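# Swap lab racks between rooms through the service window

## Task

r1 begins in the laboratory and r2 in the reception; the connecting door is locked but a service window is open. Get the green rack, still holding every one of its tubes, standing upright on the reception's table, and get the grey rack standing on the lab bench. Neither rack nor any tube may ever touch the floor, or the task fails. At the end both grippers must have released and the robots must have backed away; anything that stays put only because a robot holds it does not count. No robot may fall over or finish leaning, or the task fails.

## Robot and tools

ROBOTS. r1 and r2 are identical Hello Robot Stretch 4 units. Each has an omni-wheel base, a lift running up a mast, an arm that telescopes straight forward, a wrist with yaw, pitch and roll, a two-finger gripper and four cameras of its own: rN_head_camera, rN_head_left_camera, rN_head_right_camera, rN_wrist_camera (N = 1 or 2). A robot stands about 1.6 m tall; its base rim lies within 0.23 m of the base origin. A loose object may occasionally get a brief shove from outside.

FRAMES. Each robot reports only in its own frames. Base frame: origin on the floor below the base centre, x ahead, y to the left, z up. hand_pose is in this frame and marks a point between the open fingertips; with all wrist joints at zero its axes line up with the base frame. Its printed value can be somewhat wrong. The odometry frame is where the base frame was when the scene began; base_odometry counts wheel turns only, so slip looks like travel, and heading runs -3.142 to 3.142, positive left. Where the two robots are relative to each other can be judged only from images, lidar_m and wrist_depth_mm.

execute_actions. Arguments: "actions", a list holding one action or nothing (empty just reports state and images), and "cameras", a list of camera names or "all" (omitted or null also means all; [] means none; an unknown name rejects the call). The action is an object with a key per robot, "r1" and/or "r2". Under each go "base", "joints" or both, plus optional "pace" and "contact_limits"; or "end_of_arm" by itself. All motions start together.
- "base": exactly one relative move, measured from the pose in the latest reported state: {"translate_m": d} drives straight, forward positive, -2 to 2 m; {"strafe_m": d} slides sideways, left positive, -2 to 2 m; {"rotate_rad": d} spins in place, counter-clockwise from above positive, -3.2 to 3.2.
- "joints": absolute targets by name: lift_m 0 to 1.2 (m); arm_m 0 to 0.55 (m extension); wrist_yaw_rad -1.134 to 4.276 (0 ahead, positive left, 3.14 folded back; past 3.4 the arm may obstruct); wrist_pitch_rad -1.117 to 4.259 (0 level, 1.57 pointing down); wrist_roll_rad -1.117 to 4.259 (0 puts fingers level; positive turns clockwise viewed from behind); gripper_m -0.038 to 0.141 (fingertip gap; negative squeezes them together). Done tolerances: 0.004 for lift, arm and gripper, 0.02 for yaw and roll, 0.05 for pitch. A joint target outside its range is clipped and flagged; any other bad value or key rejects the whole call and nothing moves.
- "pace": "slow", "default", "fast" or "max": base up to 0.1/0.3/0.4/0.6 m/s and 1/2/3/4 rad/s. With lift_m above 0.2 at the start of a base move, speed is lowered further, reaching 0.3 m/s and 1 rad/s at full height.
- "contact_limits": {"arm_m": v}, v from 0 (gentlest) to 0.75 (firmest), default 0.5: how hard the arm may push before halting.
- "end_of_arm": "enable_torque" re-powers wrist or gripper motors that shut off; they then hold their place.
A robot, base or joint left out of an action may keep driving toward an earlier target without the status lines showing it. Example: {"r1": {"base": {"translate_m": 0.3}, "joints": {"gripper_m": 0.05}, "pace": "fast"}}. To unfold the wrist at scene start, send lift_m 0.4 with wrist_yaw_rad 0 together.

wait: {"seconds": 0 to 10}; commands nothing and returns state and images like an empty action.
zoom_image: {"camera": name, "region": [x0, y0, x1, y1]} in pixels of that camera's most recent full image, top-left origin, at most 504 by 504.
finished_scene: {"scene": current scene number}; closes the scene for good once the last command has been held, and reports success. A reply with no tool call ends everything.

RESULTS. base_status and joint_status: "done" (for the base, wheels turned the full amount, slipping or not); "off_target" (stopped short, may still push); "contact_stop_at_<key>" (met resistance; that part goes slack, so a loaded lift may sink and a base may roll); "limit_stop_at_<name>"; "time_out"; "torque_fault" (a wrist or gripper motor maxed out and went limp until enable_torque). After such stops the old target is dropped. "limit_stop_at_tilt" means a lean over 6 degrees: lift, arm and wheels go slack and ignore commands until the lean eases. "limit_stop_at_own_body" means the robot nearly hit itself, likely with pitch below -0.2 and roll below -0.4 or above 4; move away from the body. on_its_own covers uncommanded behaviour; its "held at" is a held target, not a position. If it reports effort outside the rest range, the motor is probably loaded or pushing. lidar_m: 12 distances in m, 30-degree sectors starting straight ahead and going counter-clockwise (4th left, 7th behind, 10th right); "-" is nothing seen or closer than 0.25 m; it sees from about 0.15 m up to robot height, sees the other robot, and can miss glass, clear plastic and thin legs. wrist_depth_mm: 7 by 7 grid of median depths, 100 to 2000 mm, from top-left; clear items omitted. turned_by_wheels vs turned_by_imu differing by over about 0.1 rad signals a collision or slip, and heading is off by roughly their difference. base_tilt in degrees (forward, right positive) has a fixed bias up to about 1.5. motor_effort is percent of maximum, positive toward higher joint values, peak in brackets; readings are noisy and biased; wheel_0..2 positive turns the base right. A load in a level gripper pushes wrist_pitch_rad's effort away from 0.

GRIPPING. Command a gap smaller than the object; squeezing harder pulls it toward the wrist by up to a third of the shortfall. Gripper reading and "done" do not confirm a grasp; a firm grip shows in gripper_m effort at targets of 0 or more. Stuck fingertips on a surface: raise the lift.

CAUTIONS. Never let the robots press together: once bases touch, even millimetres more is a hard press that fails the run. Objects touching robots are fine. With over 1 kg held and arm_m past 0.2, driving or turning risks tipping, worse at fast paces; steady pushes with a high gripper or high contact limit can also tip it. Over about 2 kg in a level gripper faults the wrist. Two robots given the same move can differ by up to about 3 cm per metre. Avoid drops, slams and hard hits. The simulation runs on while you reply, holding the last command.

CAMERAS. Calibration uses OpenCV conventions; T_world_to_cam maps the carrying robot's base frame into the camera frame, with small per-scene errors that grow for the wrist camera on an extended arm. Head cameras are 420x560 pinhole, head_left/right 420x672 fisheye, wrist 616x392.

Each tool is called after "Request:" in YAML: its name, and indented under it one key for each argument.

## Session

Request:
execute_actions:
  actions: []

Scene clock: 0.00 s.
r1.base_odometry: x=+0.000 y=+0.000 heading=+0.000 (m, m, rad; r1's odometry frame)
r1.turned_by_wheels: +0.000 (rad since the last result)
r1.turned_by_imu: +0.000 (rad since the last result)
r1.base_tilt: forward=+0.4 right=-0.3 (deg)
r1.lidar_m: 1.13 1.05 2.92 1.02 0.95 0.97 1.05 1.15 1.10 1.23 1.78 3.27
r1.base_status: not commanded
r1.joint_positions: lift_m=+0.139 arm_m=-0.002 wrist_yaw_rad=+3.052 wrist_pitch_rad=-0.005 wrist_roll_rad=+0.016 gripper_m=+0.057
r1.joint_status: not commanded
r1.motor_effort: lift_m=+20 arm_m=+0 wrist_yaw_rad=+0 wrist_pitch_rad=-5 wrist_roll_rad=-1 gripper_m=+1 wheel_0=+0 wheel_1=-1 wheel_2=+1 (%)
r1.hand_pose: x=-0.1106 y=+0.1129 z=+0.3186 quat_wxyz=(+0.045, +0.003, +0.008, +0.999) (m; r1's base frame)
r1.wrist_depth_mm: - 141 1397 1229 1060 931 854 / - 129 1336 1229 1078 931 878 / 103 140 223 1255 1078 931 878 / 131 144 1397 1255 1098 946 891 / 1182 1430 1499 1255 1078 960 891 / 1078 1098 200 1025 917 946 878 / 788 759 768 111 759 723 759
r2.base_odometry: x=+0.000 y=+0.000 heading=+0.000 (m, m, rad; r2's odometry frame)
r2.turned_by_wheels: +0.000 (rad since the last result)
r2.turned_by_imu: +0.000 (rad since the last result)
r2.base_tilt: forward=+0.5 right=-0.1 (deg)
r2.lidar_m: 2.35 0.91 0.94 1.62 2.45 1.36 1.11 1.12 1.32 1.20 1.11 1.13
r2.base_status: not commanded
r2.joint_positions: lift_m=+0.173 arm_m=+0.001 wrist_yaw_rad=+3.220 wrist_pitch_rad=-0.003 wrist_roll_rad=+0.006 gripper_m=+0.057
r2.joint_status: not commanded
r2.motor_effort: lift_m=+20 arm_m=-1 wrist_yaw_rad=-3 wrist_pitch_rad=-7 wrist_roll_rad=-1 gripper_m=-3 wheel_0=+0 wheel_1=+1 wheel_2=+0 (%)
r2.hand_pose: x=-0.1229 y=+0.0645 z=+0.3522 quat_wxyz=(-0.039, +0.001, +0.003, +0.999) (m; r2's base frame)
r2.wrist_depth_mm: - - 137 1308 1366 1464 1499 / - - 133 1308 1336 1397 1499 / - - 123 189 1336 1397 1464 / - 108 133 256 1336 1397 1464 / 180 232 1229 1255 1308 1366 1464 / 188 1182 1205 1255 211 1366 1430 / 188 878 842 1042 904 904 976
pictures: r1_head_camera, r1_head_left_camera, r1_head_right_camera, r1_wrist_camera, r2_head_camera, r2_head_left_camera, r2_head_right_camera, r2_wrist_camera
Images, in order (width x height): r1_head_camera 420x560, r1_head_left_camera 420x672, r1_head_right_camera 420x672, r1_wrist_camera 616x392, r2_head_camera 420x560, r2_head_left_camera 420x672, r2_head_right_camera 420x672, r2_wrist_camera 616x392.

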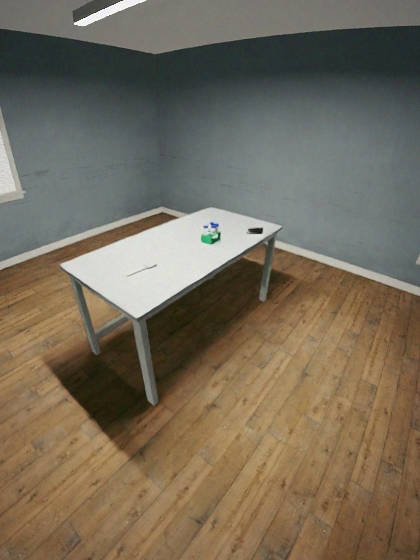

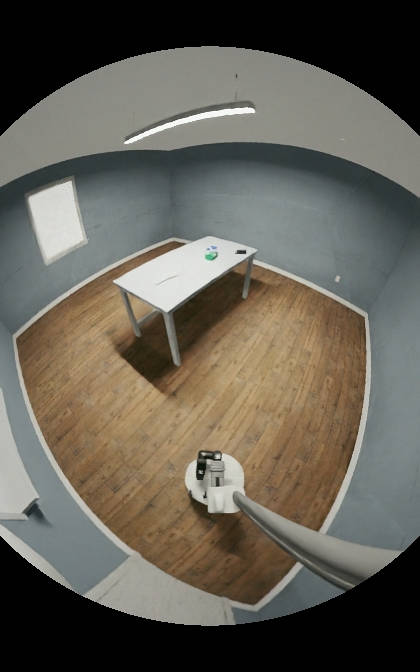

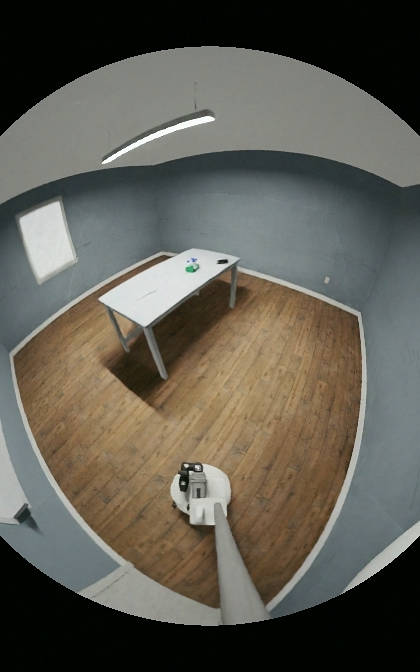

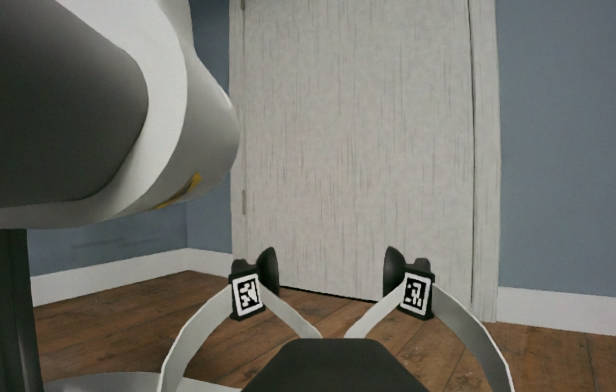

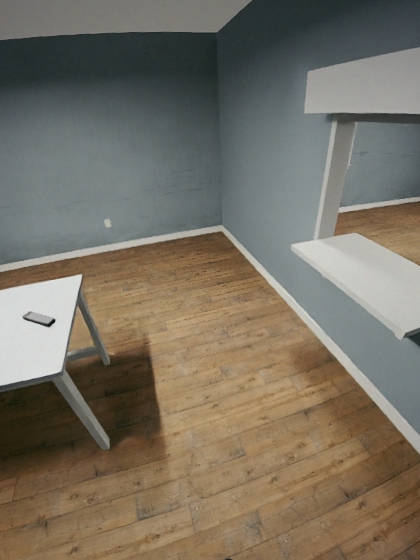

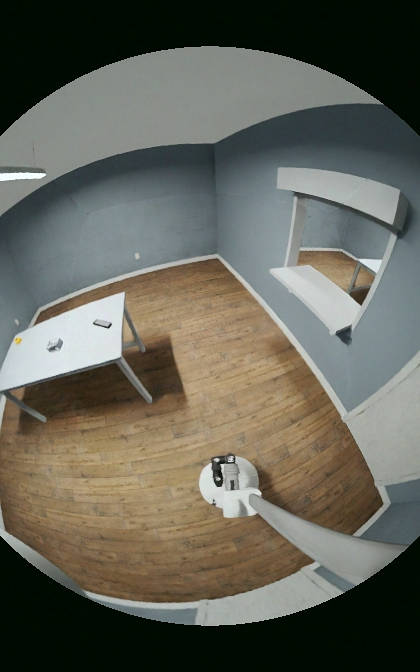

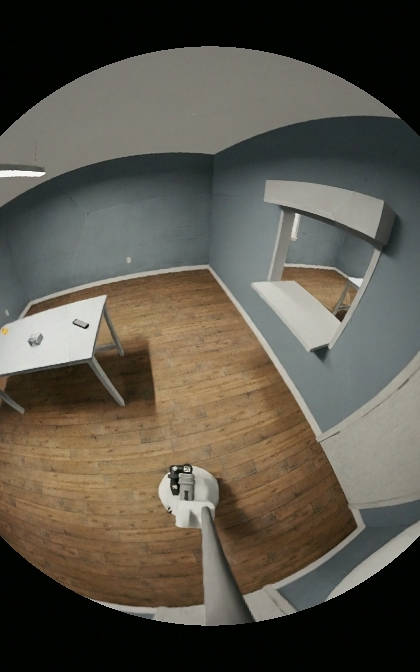

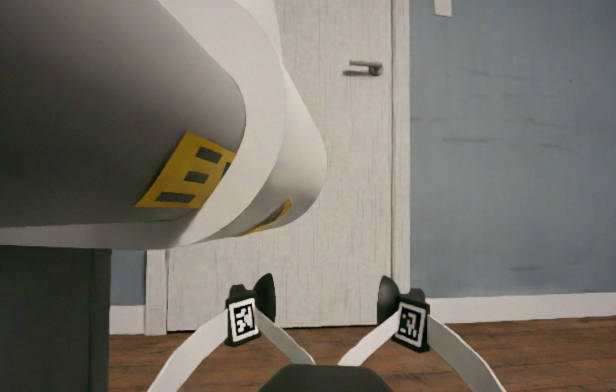

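Request:
zoom_image:
  camera: "r1_head_camera"
  region: [170, 200, 290, 270]

Request:
zoom_image:
  camera: "r2_head_left_camera"
  region: [0, 280, 160, 420]

Region (170, 200, 290, 270) of r1_head_camera's 420x560 image, scaled by 4.200, with more detail than that image has; it fills the top 294 rows of this view, and the rest is white.

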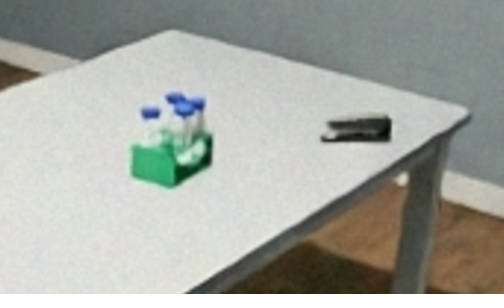

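Region (0, 280, 160, 420) of r2_head_left_camera's 420x672 image, scaled by 3.150, with more detail than that image has; it fills the top 441 rows of this view, and the rest is white.

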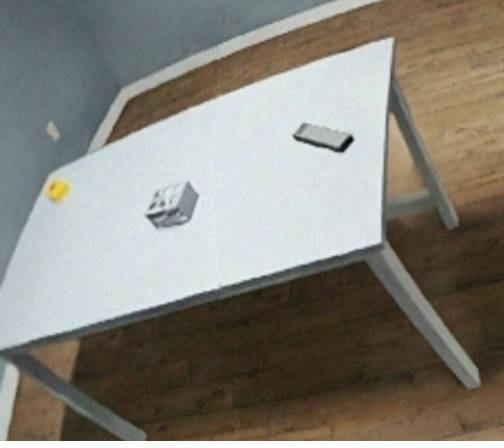

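Request:
execute_actions:
  actions:
    - {"r1":{"base":{"rotate_rad":0.945},"pace":"max"},"r2":{"base":{"rotate_rad":0.28},"pace":"max"}}
  cameras: []

Request:
execute_actions:
  actions:
    - {"r1":{"base":{"strafe_m":-1.43},"joints":{"lift_m":0.75,"wrist_yaw_rad":0,"wrist_pitch_rad":0.3,"gripper_m":0.141},"pace":"max"},"r2":{"base":{"strafe_m":1.11},"joints":{"lift_m":0.75,"wrist_yaw_rad":0,"wrist_pitch_rad":0.3,"gripper_m":0.141},"pace":"max"}}

Scene clock: 2.20 s.
r1.base_odometry: x=+0.000 y=+0.000 heading=+0.945 (m, m, rad; r1's odometry frame)
r1.turned_by_wheels: +0.945 (rad since the last result)
r1.turned_by_imu: +0.969 (rad since the last result)
r1.base_tilt: forward=+0.4 right=-0.2 (deg)
r1.lidar_m: 3.57 1.13 0.95 0.93 1.03 1.17 1.11 1.18 1.60 3.27 1.22 1.04
r1.base_status: done
r1.joint_positions: lift_m=+0.139 arm_m=-0.002 wrist_yaw_rad=+3.052 wrist_pitch_rad=-0.005 wrist_roll_rad=+0.016 gripper_m=+0.057
r1.joint_status: not commanded
r1.motor_effort: lift_m=+20(20) arm_m=-1(1) wrist_yaw_rad=+1(0) wrist_pitch_rad=-4(5) wrist_roll_rad=+0(1) gripper_m=-6(1) wheel_0=-2(11) wheel_1=+0(13) wheel_2=+1(13) (%)
r1.hand_pose: x=-0.1106 y=+0.1129 z=+0.3186 quat_wxyz=(+0.045, +0.003, +0.008, +0.999) (m; r1's base frame)
r1.wrist_depth_mm: - 141 1255 1255 1281 1308 1255 / - 129 1255 1281 1281 1281 1255 / 103 141 223 1281 1281 1308 1281 / 131 145 1281 1281 1308 1308 1281 / 1255 1255 1281 1281 1308 1308 1281 / 1098 1098 201 1042 917 1042 1025 / 788 759 768 111 759 723 750
r2.base_odometry: x=+0.000 y=+0.000 heading=+0.281 (m, m, rad; r2's odometry frame)
r2.turned_by_wheels: +0.281 (rad since the last result)
r2.turned_by_imu: +0.280 (rad since the last result)
r2.base_tilt: forward=+0.4 right=-0.1 (deg)
r2.lidar_m: 3.57 0.93 1.19 3.08 1.67 1.17 1.12 1.16 1.24 1.17 1.10 1.40
r2.base_status: done
r2.joint_positions: lift_m=+0.173 arm_m=+0.001 wrist_yaw_rad=+3.220 wrist_pitch_rad=-0.003 wrist_roll_rad=+0.006 gripper_m=+0.057
r2.joint_status: not commanded
r2.motor_effort: lift_m=+20(21) arm_m=-1(0) wrist_yaw_rad=-3(2) wrist_pitch_rad=-8(7) wrist_roll_rad=-1(2) gripper_m=-3(4) wheel_0=+1(8) wheel_1=+3(9) wheel_2=+3(9) (%)
r2.hand_pose: x=-0.1229 y=+0.0645 z=+0.3522 quat_wxyz=(-0.039, +0.001, +0.003, +0.999) (m; r2's base frame)
r2.wrist_depth_mm: - - 137 1281 1255 1205 1205 / - - 133 1255 1255 1205 1182 / - - 123 189 1205 1182 1182 / - 108 133 256 1229 1205 1182 / 180 232 1308 1255 1205 1205 1182 / 189 1336 1229 1229 211 1182 1160 / 188 878 854 1060 904 917 976
pictures: none
No camera images: the call's "cameras" was empty. Leave "cameras" out to get every camera's image.

Scene clock: 5.90 s.
r1.base_odometry: x=+1.159 y=-0.838 heading=+0.945 (m, m, rad; r1's odometry frame)
r1.turned_by_wheels: +0.000 (rad since the last result)
r1.turned_by_imu: +0.005 (rad since the last result)
r1.base_tilt: forward=+0.3 right=-0.3 (deg)
r1.lidar_m: 0.83 0.87 2.29 2.33 1.63 1.16 1.14 1.18 1.62 1.85 1.93 0.89
r1.base_status: done
r1.joint_positions: lift_m=+0.750 arm_m=-0.002 wrist_yaw_rad=+0.000 wrist_pitch_rad=+0.302 wrist_roll_rad=+0.016 gripper_m=+0.141
r1.joint_status: all done
r1.motor_effort: lift_m=+21(25) arm_m=-1(1) wrist_yaw_rad=+0(7) wrist_pitch_rad=-4(3) wrist_roll_rad=-1(0) gripper_m=+0(3) wheel_0=+0(17) wheel_1=+3(18) wheel_2=+0(1) (%)
r1.hand_pose: x=+0.4443 y=-0.0874 z=+0.8423 quat_wxyz=(+0.989, +0.008, +0.150, -0.001) (m; r1's base frame)
r1.wrist_depth_mm: - - - - - - - / - - - - - - - / 1060 1008 960 878 904 798 891 / 723 723 715 699 691 683 683 / - 1921 - 1983 1983 1708 1863 / 1576 1499 1464 1576 1430 1397 1430 / 1308 1281 1336 111 1255 1229 854
r2.base_odometry: x=-0.307 y=+1.067 heading=+0.281 (m, m, rad; r2's odometry frame)
r2.turned_by_wheels: +0.000 (rad since the last result)
r2.turned_by_imu: -0.002 (rad since the last result)
r2.base_tilt: forward=+0.5 right=+0.0 (deg)
r2.lidar_m: 0.79 0.84 1.17 1.96 1.68 1.22 1.15 1.17 1.59 2.19 2.18 0.83
r2.base_status: done
r2.joint_positions: lift_m=+0.750 arm_m=+0.001 wrist_yaw_rad=+0.000 wrist_pitch_rad=+0.302 wrist_roll_rad=+0.006 gripper_m=+0.141
r2.joint_status: all done
r2.motor_effort: lift_m=+23(28) arm_m=-1(1) wrist_yaw_rad=-1(11) wrist_pitch_rad=-7(5) wrist_roll_rad=-1(1) gripper_m=+0(4) wheel_0=+2(13) wheel_1=-2(15) wheel_2=+1(1) (%)
r2.hand_pose: x=+0.4470 y=-0.0874 z=+0.8422 quat_wxyz=(+0.989, +0.003, +0.150, +0.000) (m; r2's base frame)
r2.wrist_depth_mm: - - - - - - - / - - - - - - - / - - - - - - - / 741 750 741 741 732 750 732 / - 1499 676 668 661 654 647 / 1661 1499 218 1618 1618 202 1708 / 1366 1308 1366 723 1308 1308 1308
pictures: r1_head_camera, r1_head_left_camera, r1_head_right_camera, r1_wrist_camera, r2_head_camera, r2_head_left_camera, r2_head_right_camera, r2_wrist_camera
camera_calibration (this result's frames):
r1_wrist_camera: T_world_to_cam=[[0.042751, -0.998335, -0.0387157, -0.0583258], [-0.34945, 0.0213617, -0.936712, 0.993564], [0.935979, 0.0535745, -0.347955, 0.112566], [0, 0, 0, 1]] pos_world=[0.244335, -0.0854835, 0.967592]
r2_wrist_camera: T_world_to_cam=[[0.0379389, -0.999259, -0.00644403, -0.0889791], [-0.268628, -0.00398727, -0.963236, 0.9931], [0.962497, 0.0382752, -0.26858, 0.0205016], [0, 0, 0, 1]] pos_world=[0.250417, -0.0857382, 0.961522]
Images, in order (width x height): r1_head_camera 420x560, r1_head_left_camera 420x672, r1_head_right_camera 420x672, r1_wrist_camera 616x392, r2_head_camera 420x560, r2_head_left_camera 420x672, r2_head_right_camera 420x672, r2_wrist_camera 616x392.

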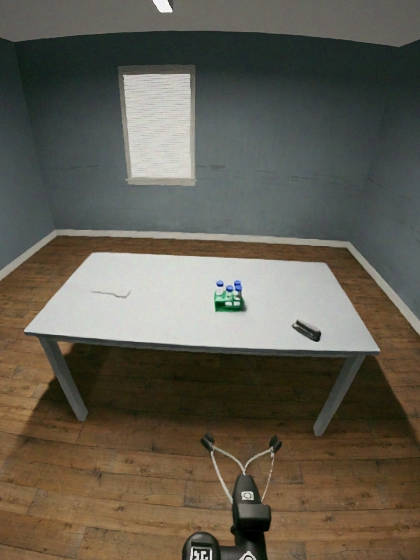

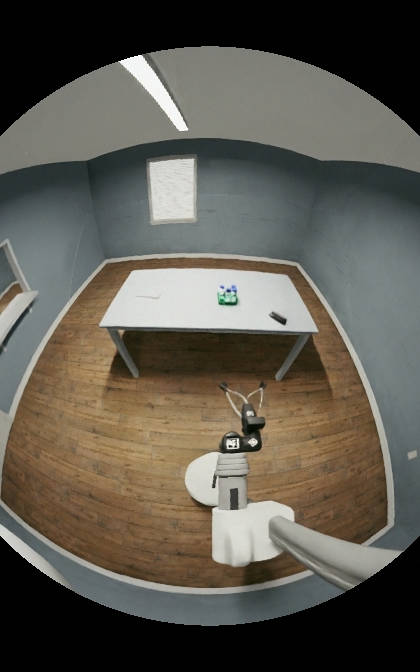

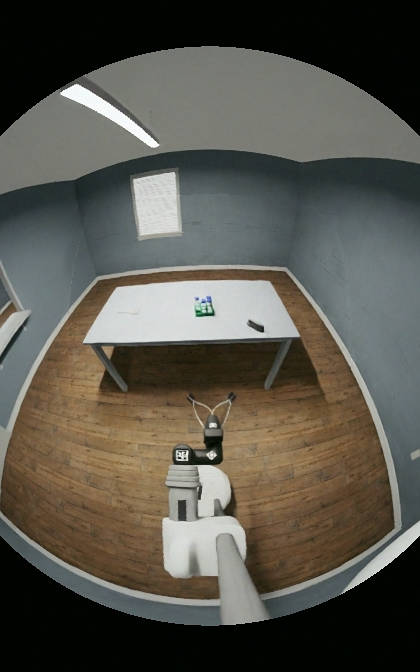

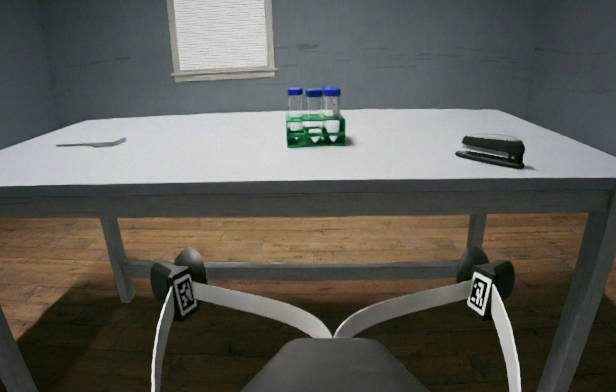

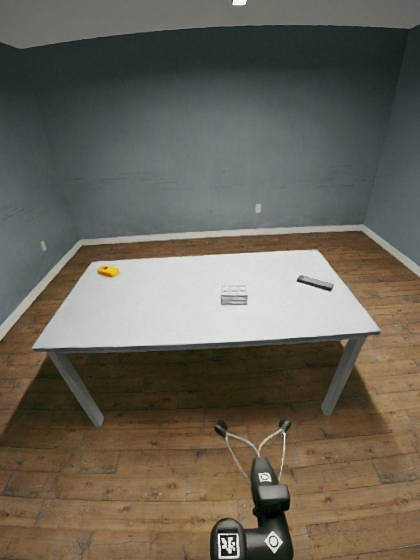

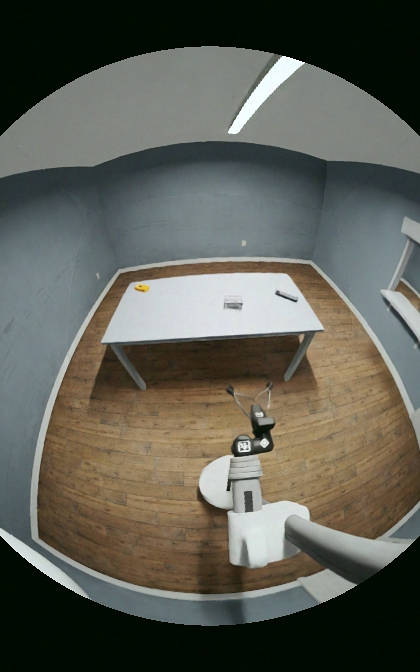

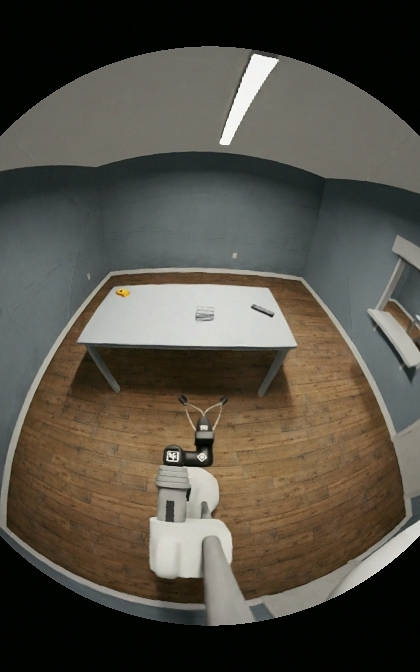

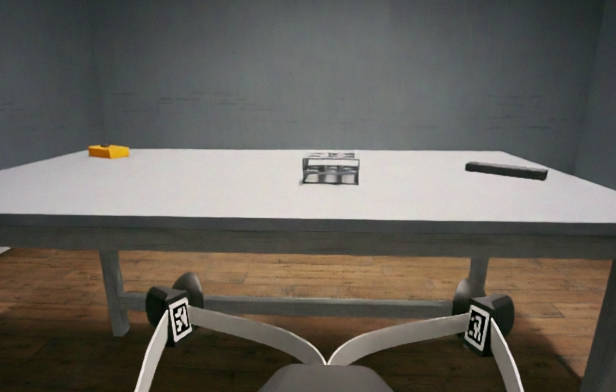

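Request:
execute_actions:
  actions:
    - {"r1":{"base":{"translate_m":0.4},"joints":{"lift_m":0.72,"arm_m":0.1},"pace":"max"},"r2":{"base":{"translate_m":0.4},"joints":{"lift_m":0.72,"arm_m":0.1},"pace":"max"}}
  cameras: ["r1_head_camera","r1_wrist_camera","r2_head_camera","r2_wrist_camera"]

Scene clock: 8.73 s.
r1.base_odometry: x=+1.393 y=-0.514 heading=+0.945 (m, m, rad; r1's odometry frame)
r1.turned_by_wheels: +0.000 (rad since the last result)
r1.turned_by_imu: +0.000 (rad since the last result)
r1.base_tilt: forward=+0.3 right=-0.3 (deg)
r1.lidar_m: 0.42 0.45 0.65 2.22 2.21 1.61 1.53 1.62 1.90 1.85 0.64 0.46
r1.base_status: done
r1.joint_positions: lift_m=+0.720 arm_m=+0.099 wrist_yaw_rad=+0.000 wrist_pitch_rad=+0.302 wrist_roll_rad=+0.016 gripper_m=+0.141
r1.joint_status: all done
r1.motor_effort: lift_m=+19(20) arm_m=+4(4) wrist_yaw_rad=-1(2) wrist_pitch_rad=-4(6) wrist_roll_rad=+0(1) gripper_m=+2(3) wheel_0=+2(10) wheel_1=+3(10) wheel_2=-1(13) (%)
r1.hand_pose: x=+0.5456 y=-0.0874 z=+0.8125 quat_wxyz=(+0.989, +0.008, +0.151, -0.001) (m; r1's base frame)
r1.wrist_depth_mm: - - - - - - - / - - - - - - - / 917 854 798 699 750 750 750 / 517 504 462 373 445 466 462 / 362 359 357 353 347 340 334 / 276 265 254 276 251 243 260 / 231 224 234 111 221 217 -
r2.base_odometry: x=+0.077 y=+1.177 heading=+0.281 (m, m, rad; r2's odometry frame)
r2.turned_by_wheels: +0.000 (rad since the last result)
r2.turned_by_imu: +0.001 (rad since the last result)
r2.base_tilt: forward=+0.5 right=+0.0 (deg)
r2.lidar_m: 0.40 0.44 0.59 1.96 2.06 1.63 1.54 1.60 2.18 2.09 0.61 0.45
r2.base_status: done
r2.joint_positions: lift_m=+0.720 arm_m=+0.099 wrist_yaw_rad=+0.000 wrist_pitch_rad=+0.302 wrist_roll_rad=+0.006 gripper_m=+0.141
r2.joint_status: all done
r2.motor_effort: lift_m=+15(20) arm_m=+5(7) wrist_yaw_rad=-4(1) wrist_pitch_rad=-8(7) wrist_roll_rad=-1(2) gripper_m=+0(1) wheel_0=+0(8) wheel_1=+2(8) wheel_2=+1(12) (%)
r2.hand_pose: x=+0.5455 y=-0.0874 z=+0.8127 quat_wxyz=(+0.989, +0.003, +0.151, +0.000) (m; r2's base frame)
r2.wrist_depth_mm: - - - - - - - / - - - - - - - / - - - - - - - / 627 627 621 404 621 627 627 / 402 404 402 364 366 402 402 / 294 283 218 297 298 202 296 / 234 225 236 195 225 224 233
pictures: r1_head_camera, r1_wrist_camera, r2_head_camera, r2_wrist_camera
camera_calibration (this result's frames):
r1_wrist_camera: T_world_to_cam=[[0.0428212, -0.998332, -0.0387178, -0.0638294], [-0.3495, 0.0213363, -0.936694, 1.001], [0.935957, 0.0536422, -0.348003, 0.00741043], [0, 0, 0, 1]] pos_world=[0.345645, -0.0854781, 0.937734]
r2_wrist_camera: T_world_to_cam=[[0.0378262, -0.999264, -0.0064508, -0.0928697], [-0.268801, -0.0039573, -0.963188, 0.991227], [0.962453, 0.0381677, -0.268753, -0.0820529], [0, 0, 0, 1]] pos_world=[0.348928, -0.085747, 0.932086]
Images, in order (width x height): r1_head_camera 420x560, r1_wrist_camera 616x392, r2_head_camera 420x560, r2_wrist_camera 616x392.

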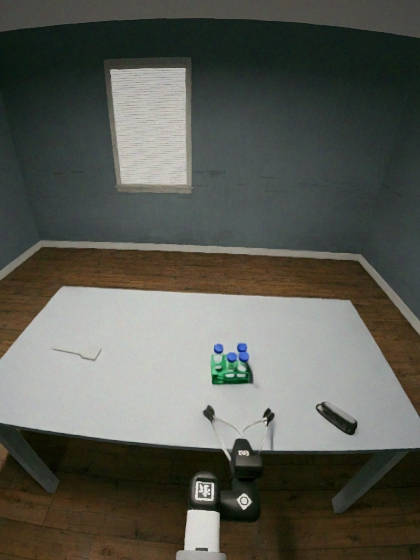

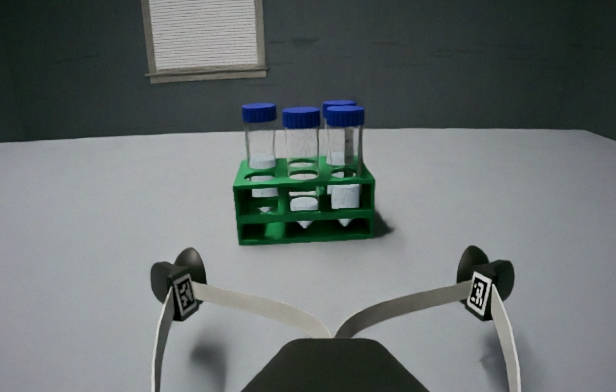

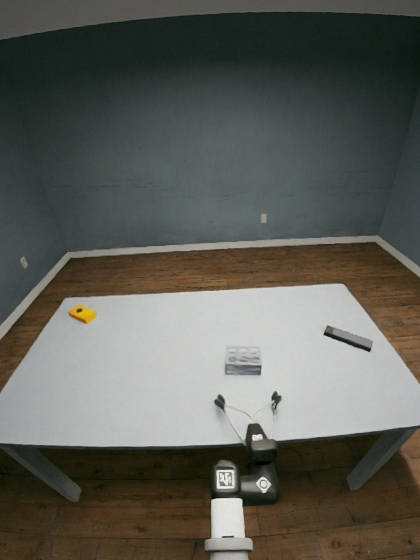

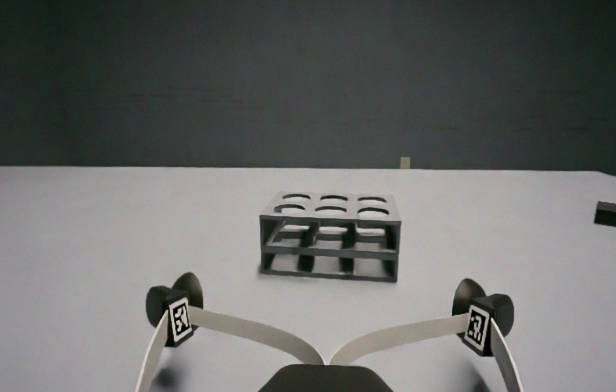

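Request:
execute_actions:
  actions:
    - {"r1":{"base":{"strafe_m":0.02},"joints":{"lift_m":0.706,"arm_m":0.19},"pace":"fast"},"r2":{"joints":{"lift_m":0.704,"arm_m":0.19},"pace":"fast"}}
  cameras: ["r1_head_camera","r1_wrist_camera","r2_head_camera","r2_wrist_camera"]

Scene clock: 10.23 s.
r1.base_odometry: x=+1.377 y=-0.502 heading=+0.945 (m, m, rad; r1's odometry frame)
r1.turned_by_wheels: +0.000 (rad since the last result)
r1.turned_by_imu: +0.001 (rad since the last result)
r1.base_tilt: forward=+0.5 right=-0.2 (deg)
r1.lidar_m: 0.44 0.47 0.64 2.20 2.22 1.61 1.53 1.60 1.94 1.86 0.66 0.47
r1.base_status: done
r1.joint_positions: lift_m=+0.706 arm_m=+0.189 wrist_yaw_rad=+0.000 wrist_pitch_rad=+0.302 wrist_roll_rad=+0.016 gripper_m=+0.141
r1.joint_status: all done
r1.motor_effort: lift_m=+18(16) arm_m=+5(6) wrist_yaw_rad=+0(1) wrist_pitch_rad=-4(5) wrist_roll_rad=-1(1) gripper_m=-2(0) wheel_0=-2(11) wheel_1=+2(12) wheel_2=+0(1) (%)
r1.hand_pose: x=+0.6356 y=-0.0874 z=+0.7985 quat_wxyz=(+0.989, +0.008, +0.150, -0.001) (m; r1's base frame)
r1.wrist_depth_mm: - - - - - - - / - - - - - - - / - 778 732 580 621 691 683 / 473 459 421 304 296 430 424 / 330 329 303 285 285 312 306 / 253 243 233 251 230 222 239 / 212 206 214 111 202 200 -
r2.base_odometry: x=+0.077 y=+1.177 heading=+0.281 (m, m, rad; r2's odometry frame)
r2.turned_by_wheels: +0.000 (rad since the last result)
r2.turned_by_imu: +0.000 (rad since the last result)
r2.base_tilt: forward=+0.5 right=+0.0 (deg)
r2.lidar_m: 0.41 0.41 0.61 1.96 2.06 1.64 1.56 1.61 2.18 2.10 0.62 0.46
r2.base_status: not commanded
r2.joint_positions: lift_m=+0.704 arm_m=+0.189 wrist_yaw_rad=+0.000 wrist_pitch_rad=+0.302 wrist_roll_rad=+0.006 gripper_m=+0.141
r2.joint_status: all done
r2.motor_effort: lift_m=+15(15) arm_m=+6(6) wrist_yaw_rad=-4(2) wrist_pitch_rad=-8(6) wrist_roll_rad=-2(2) gripper_m=+1(1) wheel_0=+0(0) wheel_1=+2(2) wheel_2=+2(1) (%)
r2.hand_pose: x=+0.6354 y=-0.0874 z=+0.7967 quat_wxyz=(+0.989, +0.003, +0.150, +0.000) (m; r2's base frame)
r2.wrist_depth_mm: - - - - - - - / - - - - - - - / - - - - - - - / 559 564 564 569 564 559 564 / 362 364 340 289 277 362 362 / 267 254 217 255 246 202 265 / 210 203 212 184 203 202 211
pictures: r1_head_camera, r1_wrist_camera, r2_head_camera, r2_wrist_camera
camera_calibration (this result's frames):
r1_wrist_camera: T_world_to_cam=[[0.0429071, -0.998329, -0.0387164, -0.0682545], [-0.349469, 0.0213068, -0.936706, 1.01937], [0.935965, 0.0537215, -0.347971, -0.0816856], [0, 0, 0, 1]] pos_world=[0.435622, -0.0854717, 0.923784]
r2_wrist_camera: T_world_to_cam=[[0.0379476, -0.999259, -0.00644933, -0.0964204], [-0.268764, -0.00398992, -0.963198, 1.00004], [0.962458, 0.0382844, -0.268716, -0.172955], [0, 0, 0, 1]] pos_world=[0.438895, -0.0857374, 0.916137]
Images, in order (width x height): r1_head_camera 420x560, r1_wrist_camera 616x392, r2_head_camera 420x560, r2_wrist_camera 616x392.

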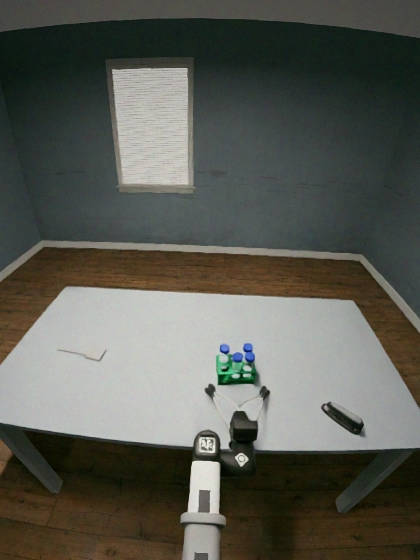

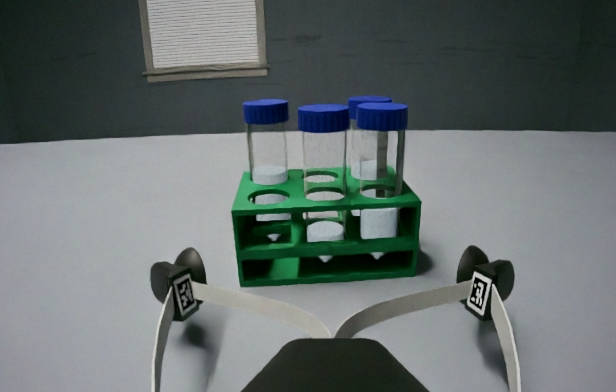

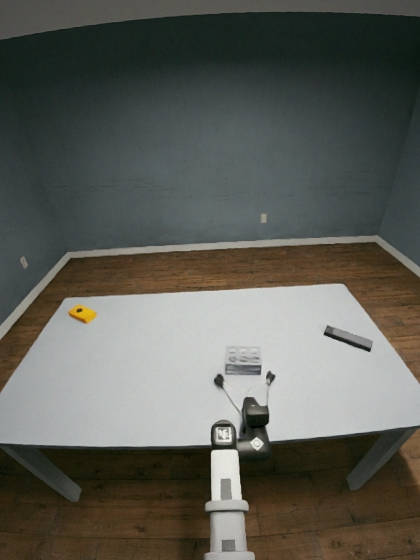

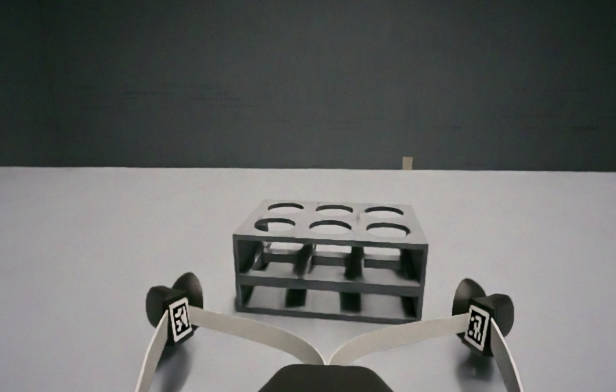

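Request:
execute_actions:
  actions:
    - {"r1":{"base":{"strafe_m":0.004},"joints":{"arm_m":0.255}},"r2":{"joints":{"arm_m":0.245}}}
  cameras: ["r1_head_camera","r1_wrist_camera","r2_head_camera","r2_wrist_camera"]

Scene clock: 11.47 s.
r1.base_odometry: x=+1.374 y=-0.500 heading=+0.946 (m, m, rad; r1's odometry frame)
r1.turned_by_wheels: +0.000 (rad since the last result)
r1.turned_by_imu: +0.000 (rad since the last result)
r1.base_tilt: forward=+0.4 right=-0.2 (deg)
r1.lidar_m: 0.43 0.47 0.67 2.20 2.20 1.61 1.53 1.62 1.96 1.86 0.64 0.44
r1.base_status: done
r1.joint_positions: lift_m=+0.706 arm_m=+0.254 wrist_yaw_rad=+0.000 wrist_pitch_rad=+0.302 wrist_roll_rad=+0.016 gripper_m=+0.141
r1.joint_status: all done
r1.motor_effort: lift_m=+18(18) arm_m=+5(6) wrist_yaw_rad=+0(1) wrist_pitch_rad=-4(5) wrist_roll_rad=-1(1) gripper_m=+1(0) wheel_0=+3(10) wheel_1=-1(11) wheel_2=+1(1) (%)
r1.hand_pose: x=+0.7005 y=-0.0874 z=+0.7985 quat_wxyz=(+0.989, +0.008, +0.150, -0.001) (m; r1's base frame)
r1.wrist_depth_mm: - - - - - - - / - - - - - - - / - - 654 230 194 683 683 / 469 462 455 410 251 427 424 / 329 329 228 231 218 307 306 / 252 243 205 214 218 214 238 / 211 206 214 111 202 199 -
r2.base_odometry: x=+0.077 y=+1.177 heading=+0.281 (m, m, rad; r2's odometry frame)
r2.turned_by_wheels: +0.000 (rad since the last result)
r2.turned_by_imu: +0.000 (rad since the last result)
r2.base_tilt: forward=+0.4 right=+0.1 (deg)
r2.lidar_m: 0.42 0.44 0.59 1.97 2.05 1.64 1.57 1.62 2.21 2.10 0.61 0.44
r2.base_status: not commanded
r2.joint_positions: lift_m=+0.704 arm_m=+0.244 wrist_yaw_rad=+0.000 wrist_pitch_rad=+0.302 wrist_roll_rad=+0.006 gripper_m=+0.141
r2.joint_status: all done
r2.motor_effort: lift_m=+15(15) arm_m=+5(7) wrist_yaw_rad=-3(2) wrist_pitch_rad=-8(8) wrist_roll_rad=-1(1) gripper_m=+0(0) wheel_0=+0(0) wheel_1=+2(2) wheel_2=+1(1) (%)
r2.hand_pose: x=+0.6904 y=-0.0874 z=+0.7967 quat_wxyz=(+0.989, +0.003, +0.150, +0.000) (m; r2's base frame)
r2.wrist_depth_mm: - - - - - - - / - - - - - - - / - - - - - - - / 564 564 564 559 559 559 559 / 362 362 317 235 235 364 359 / 267 254 209 232 211 196 266 / 211 202 207 180 196 202 209
pictures: r1_head_camera, r1_wrist_camera, r2_head_camera, r2_wrist_camera
camera_calibration (this result's frames):
r1_wrist_camera: T_world_to_cam=[[0.0427985, -0.998333, -0.0387162, -0.0709964], [-0.349462, 0.0213449, -0.936707, 1.04208], [0.935973, 0.0536196, -0.347966, -0.142507], [0, 0, 0, 1]] pos_world=[0.500587, -0.0854799, 0.923784]
r2_wrist_camera: T_world_to_cam=[[0.0377795, -0.999265, -0.00644944, -0.0984371], [-0.268764, -0.00394459, -0.963198, 1.01482], [0.962465, 0.0381225, -0.268716, -0.225877], [0, 0, 0, 1]] pos_world=[0.493864, -0.0857507, 0.916137]
Images, in order (width x height): r1_head_camera 420x560, r1_wrist_camera 616x392, r2_head_camera 420x560, r2_wrist_camera 616x392.

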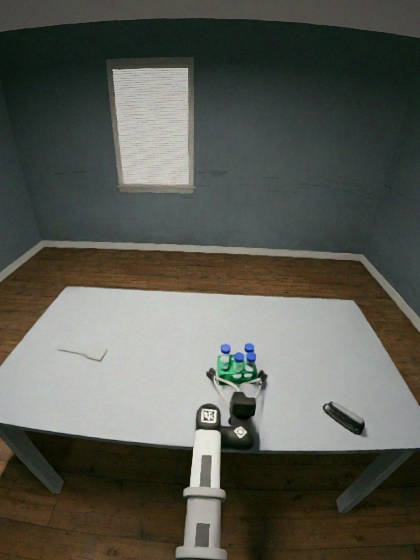

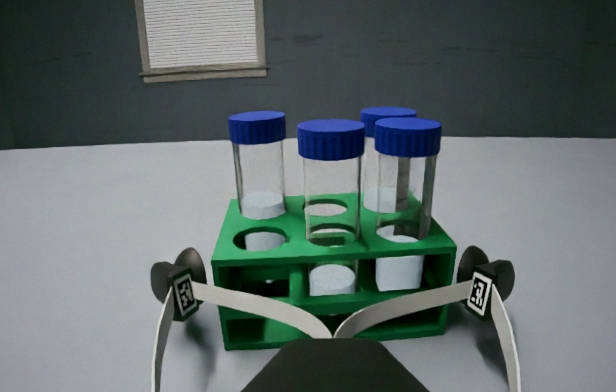

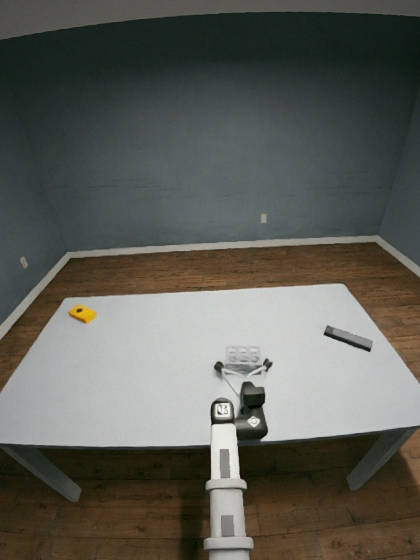

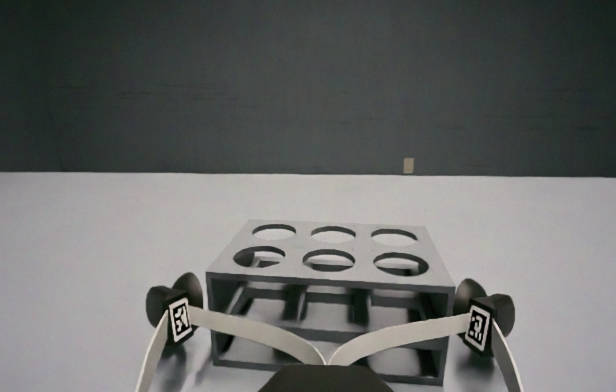

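Request:
execute_actions:
  actions:
    - {"r1":{"joints":{"gripper_m":0.04}},"r2":{"joints":{"gripper_m":0.04}}}
  cameras: ["r1_wrist_camera","r2_wrist_camera"]

Request:
execute_actions:
  actions:
    - {"r1":{"joints":{"lift_m":0.74},"pace":"slow"},"r2":{"joints":{"lift_m":0.74},"pace":"slow"}}

Scene clock: 13.60 s.
r1.base_odometry: x=+1.374 y=-0.500 heading=+0.946 (m, m, rad; r1's odometry frame)
r1.turned_by_wheels: +0.000 (rad since the last result)
r1.turned_by_imu: +0.001 (rad since the last result)
r1.base_tilt: forward=+0.5 right=-0.2 (deg)
r1.lidar_m: 0.43 0.45 0.64 2.22 2.20 1.62 1.52 1.57 1.94 1.86 0.62 0.44
r1.base_status: not commanded
r1.joint_positions: lift_m=+0.706 arm_m=+0.254 wrist_yaw_rad=+0.000 wrist_pitch_rad=+0.305 wrist_roll_rad=+0.016 gripper_m=+0.041
r1.joint_status: all done
r1.motor_effort: lift_m=+18(18) arm_m=+5(5) wrist_yaw_rad=+1(1) wrist_pitch_rad=-13(11) wrist_roll_rad=+0(1) gripper_m=-22(18) wheel_0=+2(3) wheel_1=-1(1) wheel_2=+0(0) (%)
r1.hand_pose: x=+0.7003 y=-0.0875 z=+0.7977 quat_wxyz=(+0.988, +0.008, +0.152, -0.001) (m; r1's base frame)
r1.wrist_depth_mm: - - - - - - - / - - - - - - - / - - 634 170 164 597 661 / 462 452 413 436 229 415 413 / 324 324 209 204 191 287 300 / 250 178 185 192 188 172 216 / 208 202 196 111 126 195 -
r2.base_odometry: x=+0.077 y=+1.177 heading=+0.281 (m, m, rad; r2's odometry frame)
r2.turned_by_wheels: +0.000 (rad since the last result)
r2.turned_by_imu: +0.001 (rad since the last result)
r2.base_tilt: forward=+0.5 right=+0.1 (deg)
r2.lidar_m: 0.41 0.42 0.58 1.97 2.06 1.65 1.55 1.60 2.22 2.10 0.61 0.42
r2.base_status: not commanded
r2.joint_positions: lift_m=+0.704 arm_m=+0.244 wrist_yaw_rad=+0.000 wrist_pitch_rad=+0.303 wrist_roll_rad=+0.006 gripper_m=+0.041
r2.joint_status: all done
r2.motor_effort: lift_m=+15(15) arm_m=+5(6) wrist_yaw_rad=-2(2) wrist_pitch_rad=-10(9) wrist_roll_rad=-1(0) gripper_m=-26(26) wheel_0=+0(0) wheel_1=+2(2) wheel_2=+1(1) (%)
r2.hand_pose: x=+0.6903 y=-0.0874 z=+0.7965 quat_wxyz=(+0.989, +0.003, +0.151, +0.000) (m; r2's base frame)
r2.wrist_depth_mm: - - - - - - - / - - - - - - - / - - - - - - - / 559 559 559 559 559 554 549 / 357 359 240 232 214 357 357 / 264 252 193 211 190 175 263 / 200 194 173 172 168 172 149
pictures: r1_wrist_camera, r2_wrist_camera
camera_calibration (this result's frames):
r1_wrist_camera: T_world_to_cam=[[0.0423676, -0.998347, -0.0388403, -0.0707041], [-0.352186, 0.0214565, -0.935684, 1.04232], [0.934971, 0.0533217, -0.350694, -0.139676], [0, 0, 0, 1]] pos_world=[0.500678, -0.085504, 0.92355]
r2_wrist_camera: T_world_to_cam=[[0.0377206, -0.999267, -0.00648862, -0.0983781], [-0.269773, -0.0039309, -0.962916, 1.01499], [0.962185, 0.0380722, -0.269724, -0.224873], [0, 0, 0, 1]] pos_world=[0.493896, -0.0857548, 0.916054]
Images, in order (width x height): r1_wrist_camera 616x392, r2_wrist_camera 616x392.

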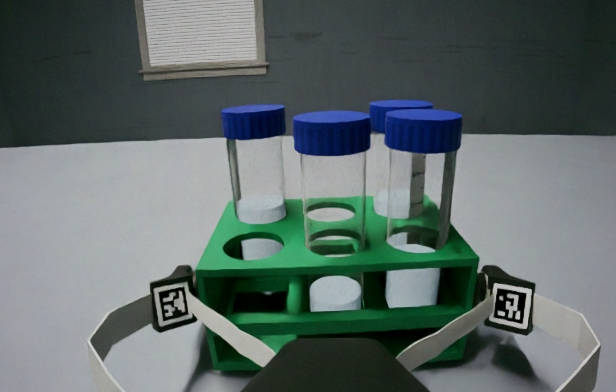

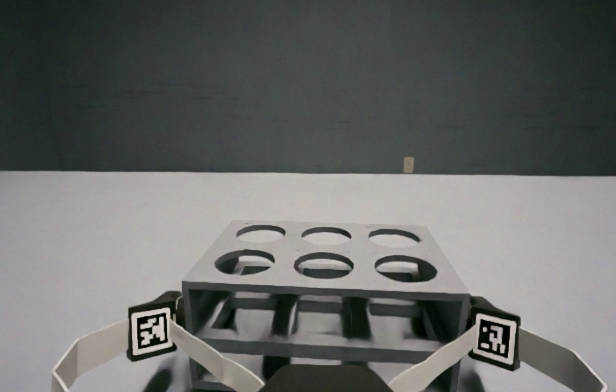

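Scene clock: 14.73 s.
r1.base_odometry: x=+1.374 y=-0.500 heading=+0.946 (m, m, rad; r1's odometry frame)
r1.turned_by_wheels: +0.000 (rad since the last result)
r1.turned_by_imu: +0.000 (rad since the last result)
r1.base_tilt: forward=+0.5 right=-0.3 (deg)
r1.lidar_m: 0.43 0.46 0.66 2.19 2.19 1.62 1.54 1.59 1.95 1.86 0.63 0.47
r1.base_status: not commanded
r1.joint_positions: lift_m=+0.740 arm_m=+0.254 wrist_yaw_rad=+0.000 wrist_pitch_rad=+0.305 wrist_roll_rad=+0.016 gripper_m=+0.041
r1.joint_status: all done
r1.motor_effort: lift_m=+24(24) arm_m=+5(4) wrist_yaw_rad=+0(0) wrist_pitch_rad=-14(12) wrist_roll_rad=-1(1) gripper_m=-24(24) wheel_0=+3(2) wheel_1=-1(1) wheel_2=+0(0) (%)
r1.hand_pose: x=+0.7003 y=-0.0875 z=+0.8312 quat_wxyz=(+0.988, +0.008, +0.152, -0.001) (m; r1's base frame)
r1.wrist_depth_mm: - - - - - - - / - - - - - - - / - - - 171 164 - - / 559 549 535 525 229 508 504 / 394 392 209 205 191 349 366 / 303 178 186 192 187 171 263 / 253 246 237 111 126 236 -
r2.base_odometry: x=+0.077 y=+1.177 heading=+0.281 (m, m, rad; r2's odometry frame)
r2.turned_by_wheels: +0.000 (rad since the last result)
r2.turned_by_imu: +0.000 (rad since the last result)
r2.base_tilt: forward=+0.6 right=+0.1 (deg)
r2.lidar_m: 0.41 0.43 0.61 1.95 2.05 1.63 1.55 1.62 2.20 2.10 0.61 0.42
r2.base_status: not commanded
r2.joint_positions: lift_m=+0.740 arm_m=+0.244 wrist_yaw_rad=+0.000 wrist_pitch_rad=+0.303 wrist_roll_rad=+0.006 gripper_m=+0.041
r2.joint_status: all done
r2.motor_effort: lift_m=+26(26) arm_m=+6(6) wrist_yaw_rad=-3(4) wrist_pitch_rad=-10(10) wrist_roll_rad=-1(1) gripper_m=-27(28) wheel_0=+0(0) wheel_1=+2(2) wheel_2=+2(2) (%)
r2.hand_pose: x=+0.6903 y=-0.0874 z=+0.8316 quat_wxyz=(+0.989, +0.003, +0.151, +0.000) (m; r2's base frame)
r2.wrist_depth_mm: - - - - - - - / - - - - - - - / - - - - - - - / 691 691 683 691 691 683 691 / 442 445 239 231 214 442 442 / 327 310 193 210 189 175 325 / 247 238 173 172 168 172 148
pictures: r1_head_camera, r1_head_left_camera, r1_head_right_camera, r1_wrist_camera, r2_head_camera, r2_head_left_camera, r2_head_right_camera, r2_wrist_camera
camera_calibration (this result's frames):
r1_wrist_camera: T_world_to_cam=[[0.0423626, -0.998347, -0.0388457, -0.0693938], [-0.352304, 0.0214565, -0.93564, 1.07373], [0.934926, 0.0533216, -0.350813, -0.127781], [0, 0, 0, 1]] pos_world=[0.500684, -0.085504, 0.957099]
r2_wrist_camera: T_world_to_cam=[[0.0377198, -0.999267, -0.00649292, -0.0981458], [-0.269884, -0.00393094, -0.962885, 1.04885], [0.962154, 0.0380722, -0.269835, -0.215277], [0, 0, 0, 1]] pos_world=[0.493901, -0.0857548, 0.951199]
Images, in order (width x height): r1_head_camera 420x560, r1_head_left_camera 420x672, r1_head_right_camera 420x672, r1_wrist_camera 616x392, r2_head_camera 420x560, r2_head_left_camera 420x672, r2_head_right_camera 420x672, r2_wrist_camera 616x392.

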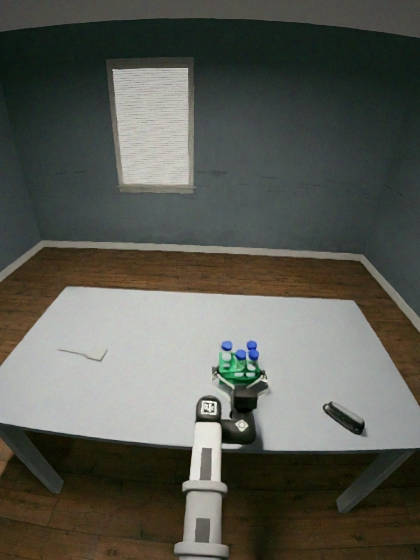

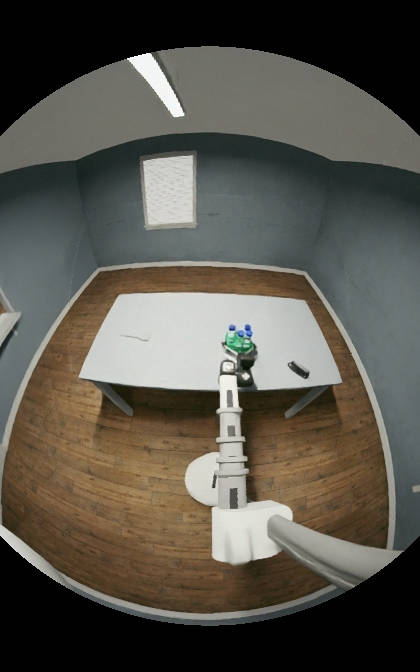

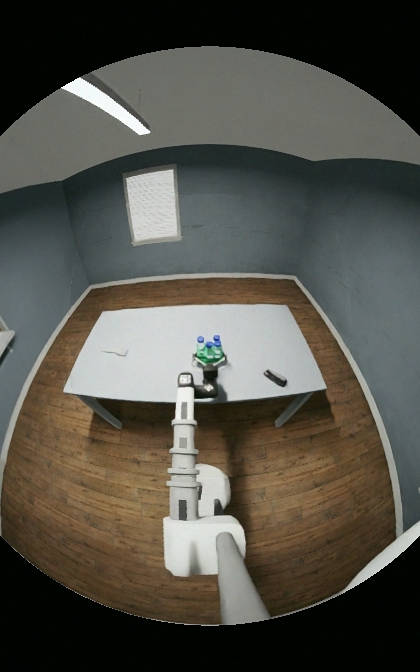

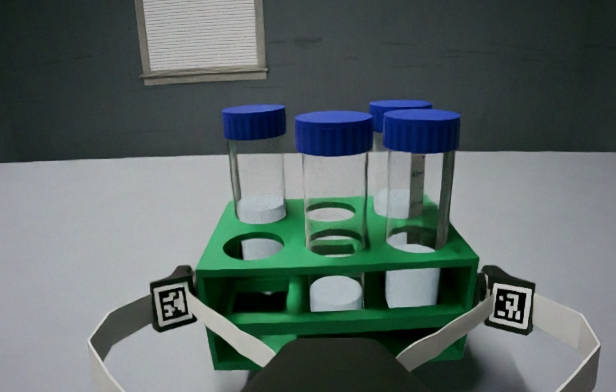

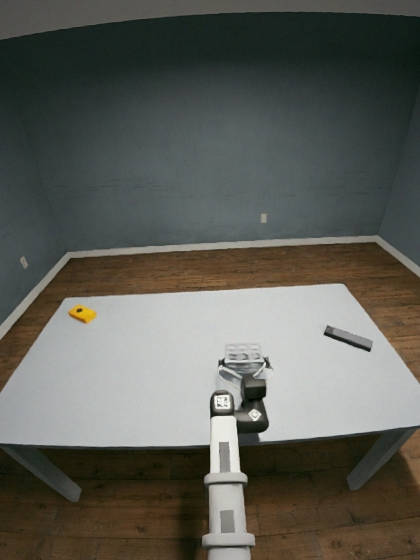

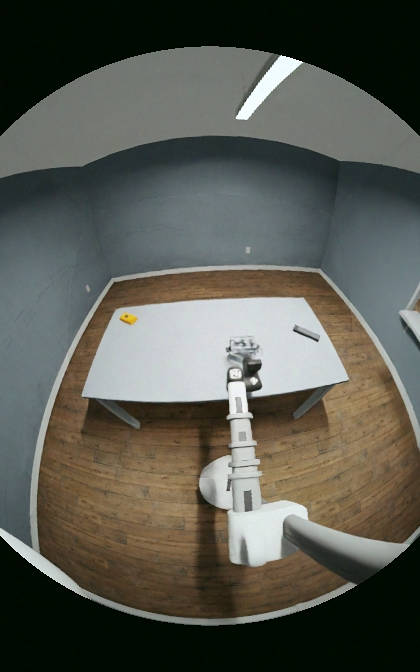

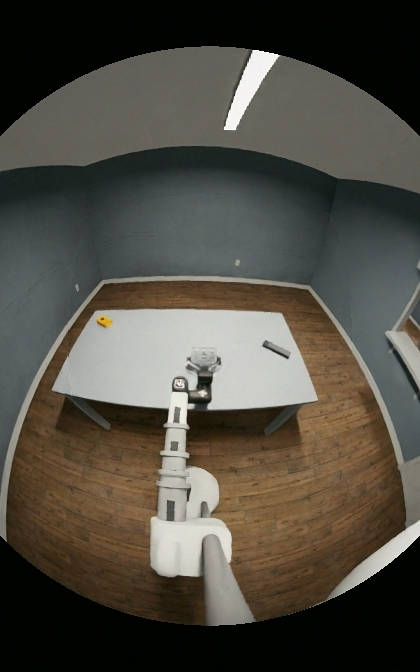

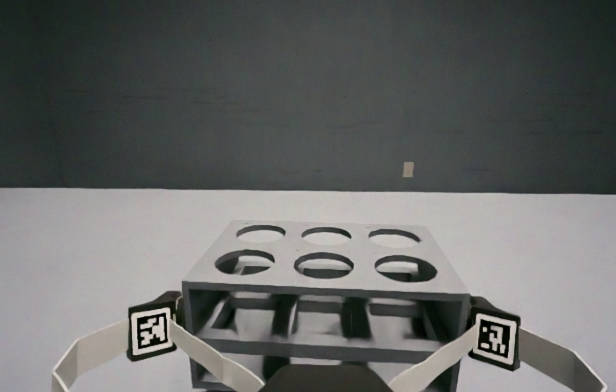

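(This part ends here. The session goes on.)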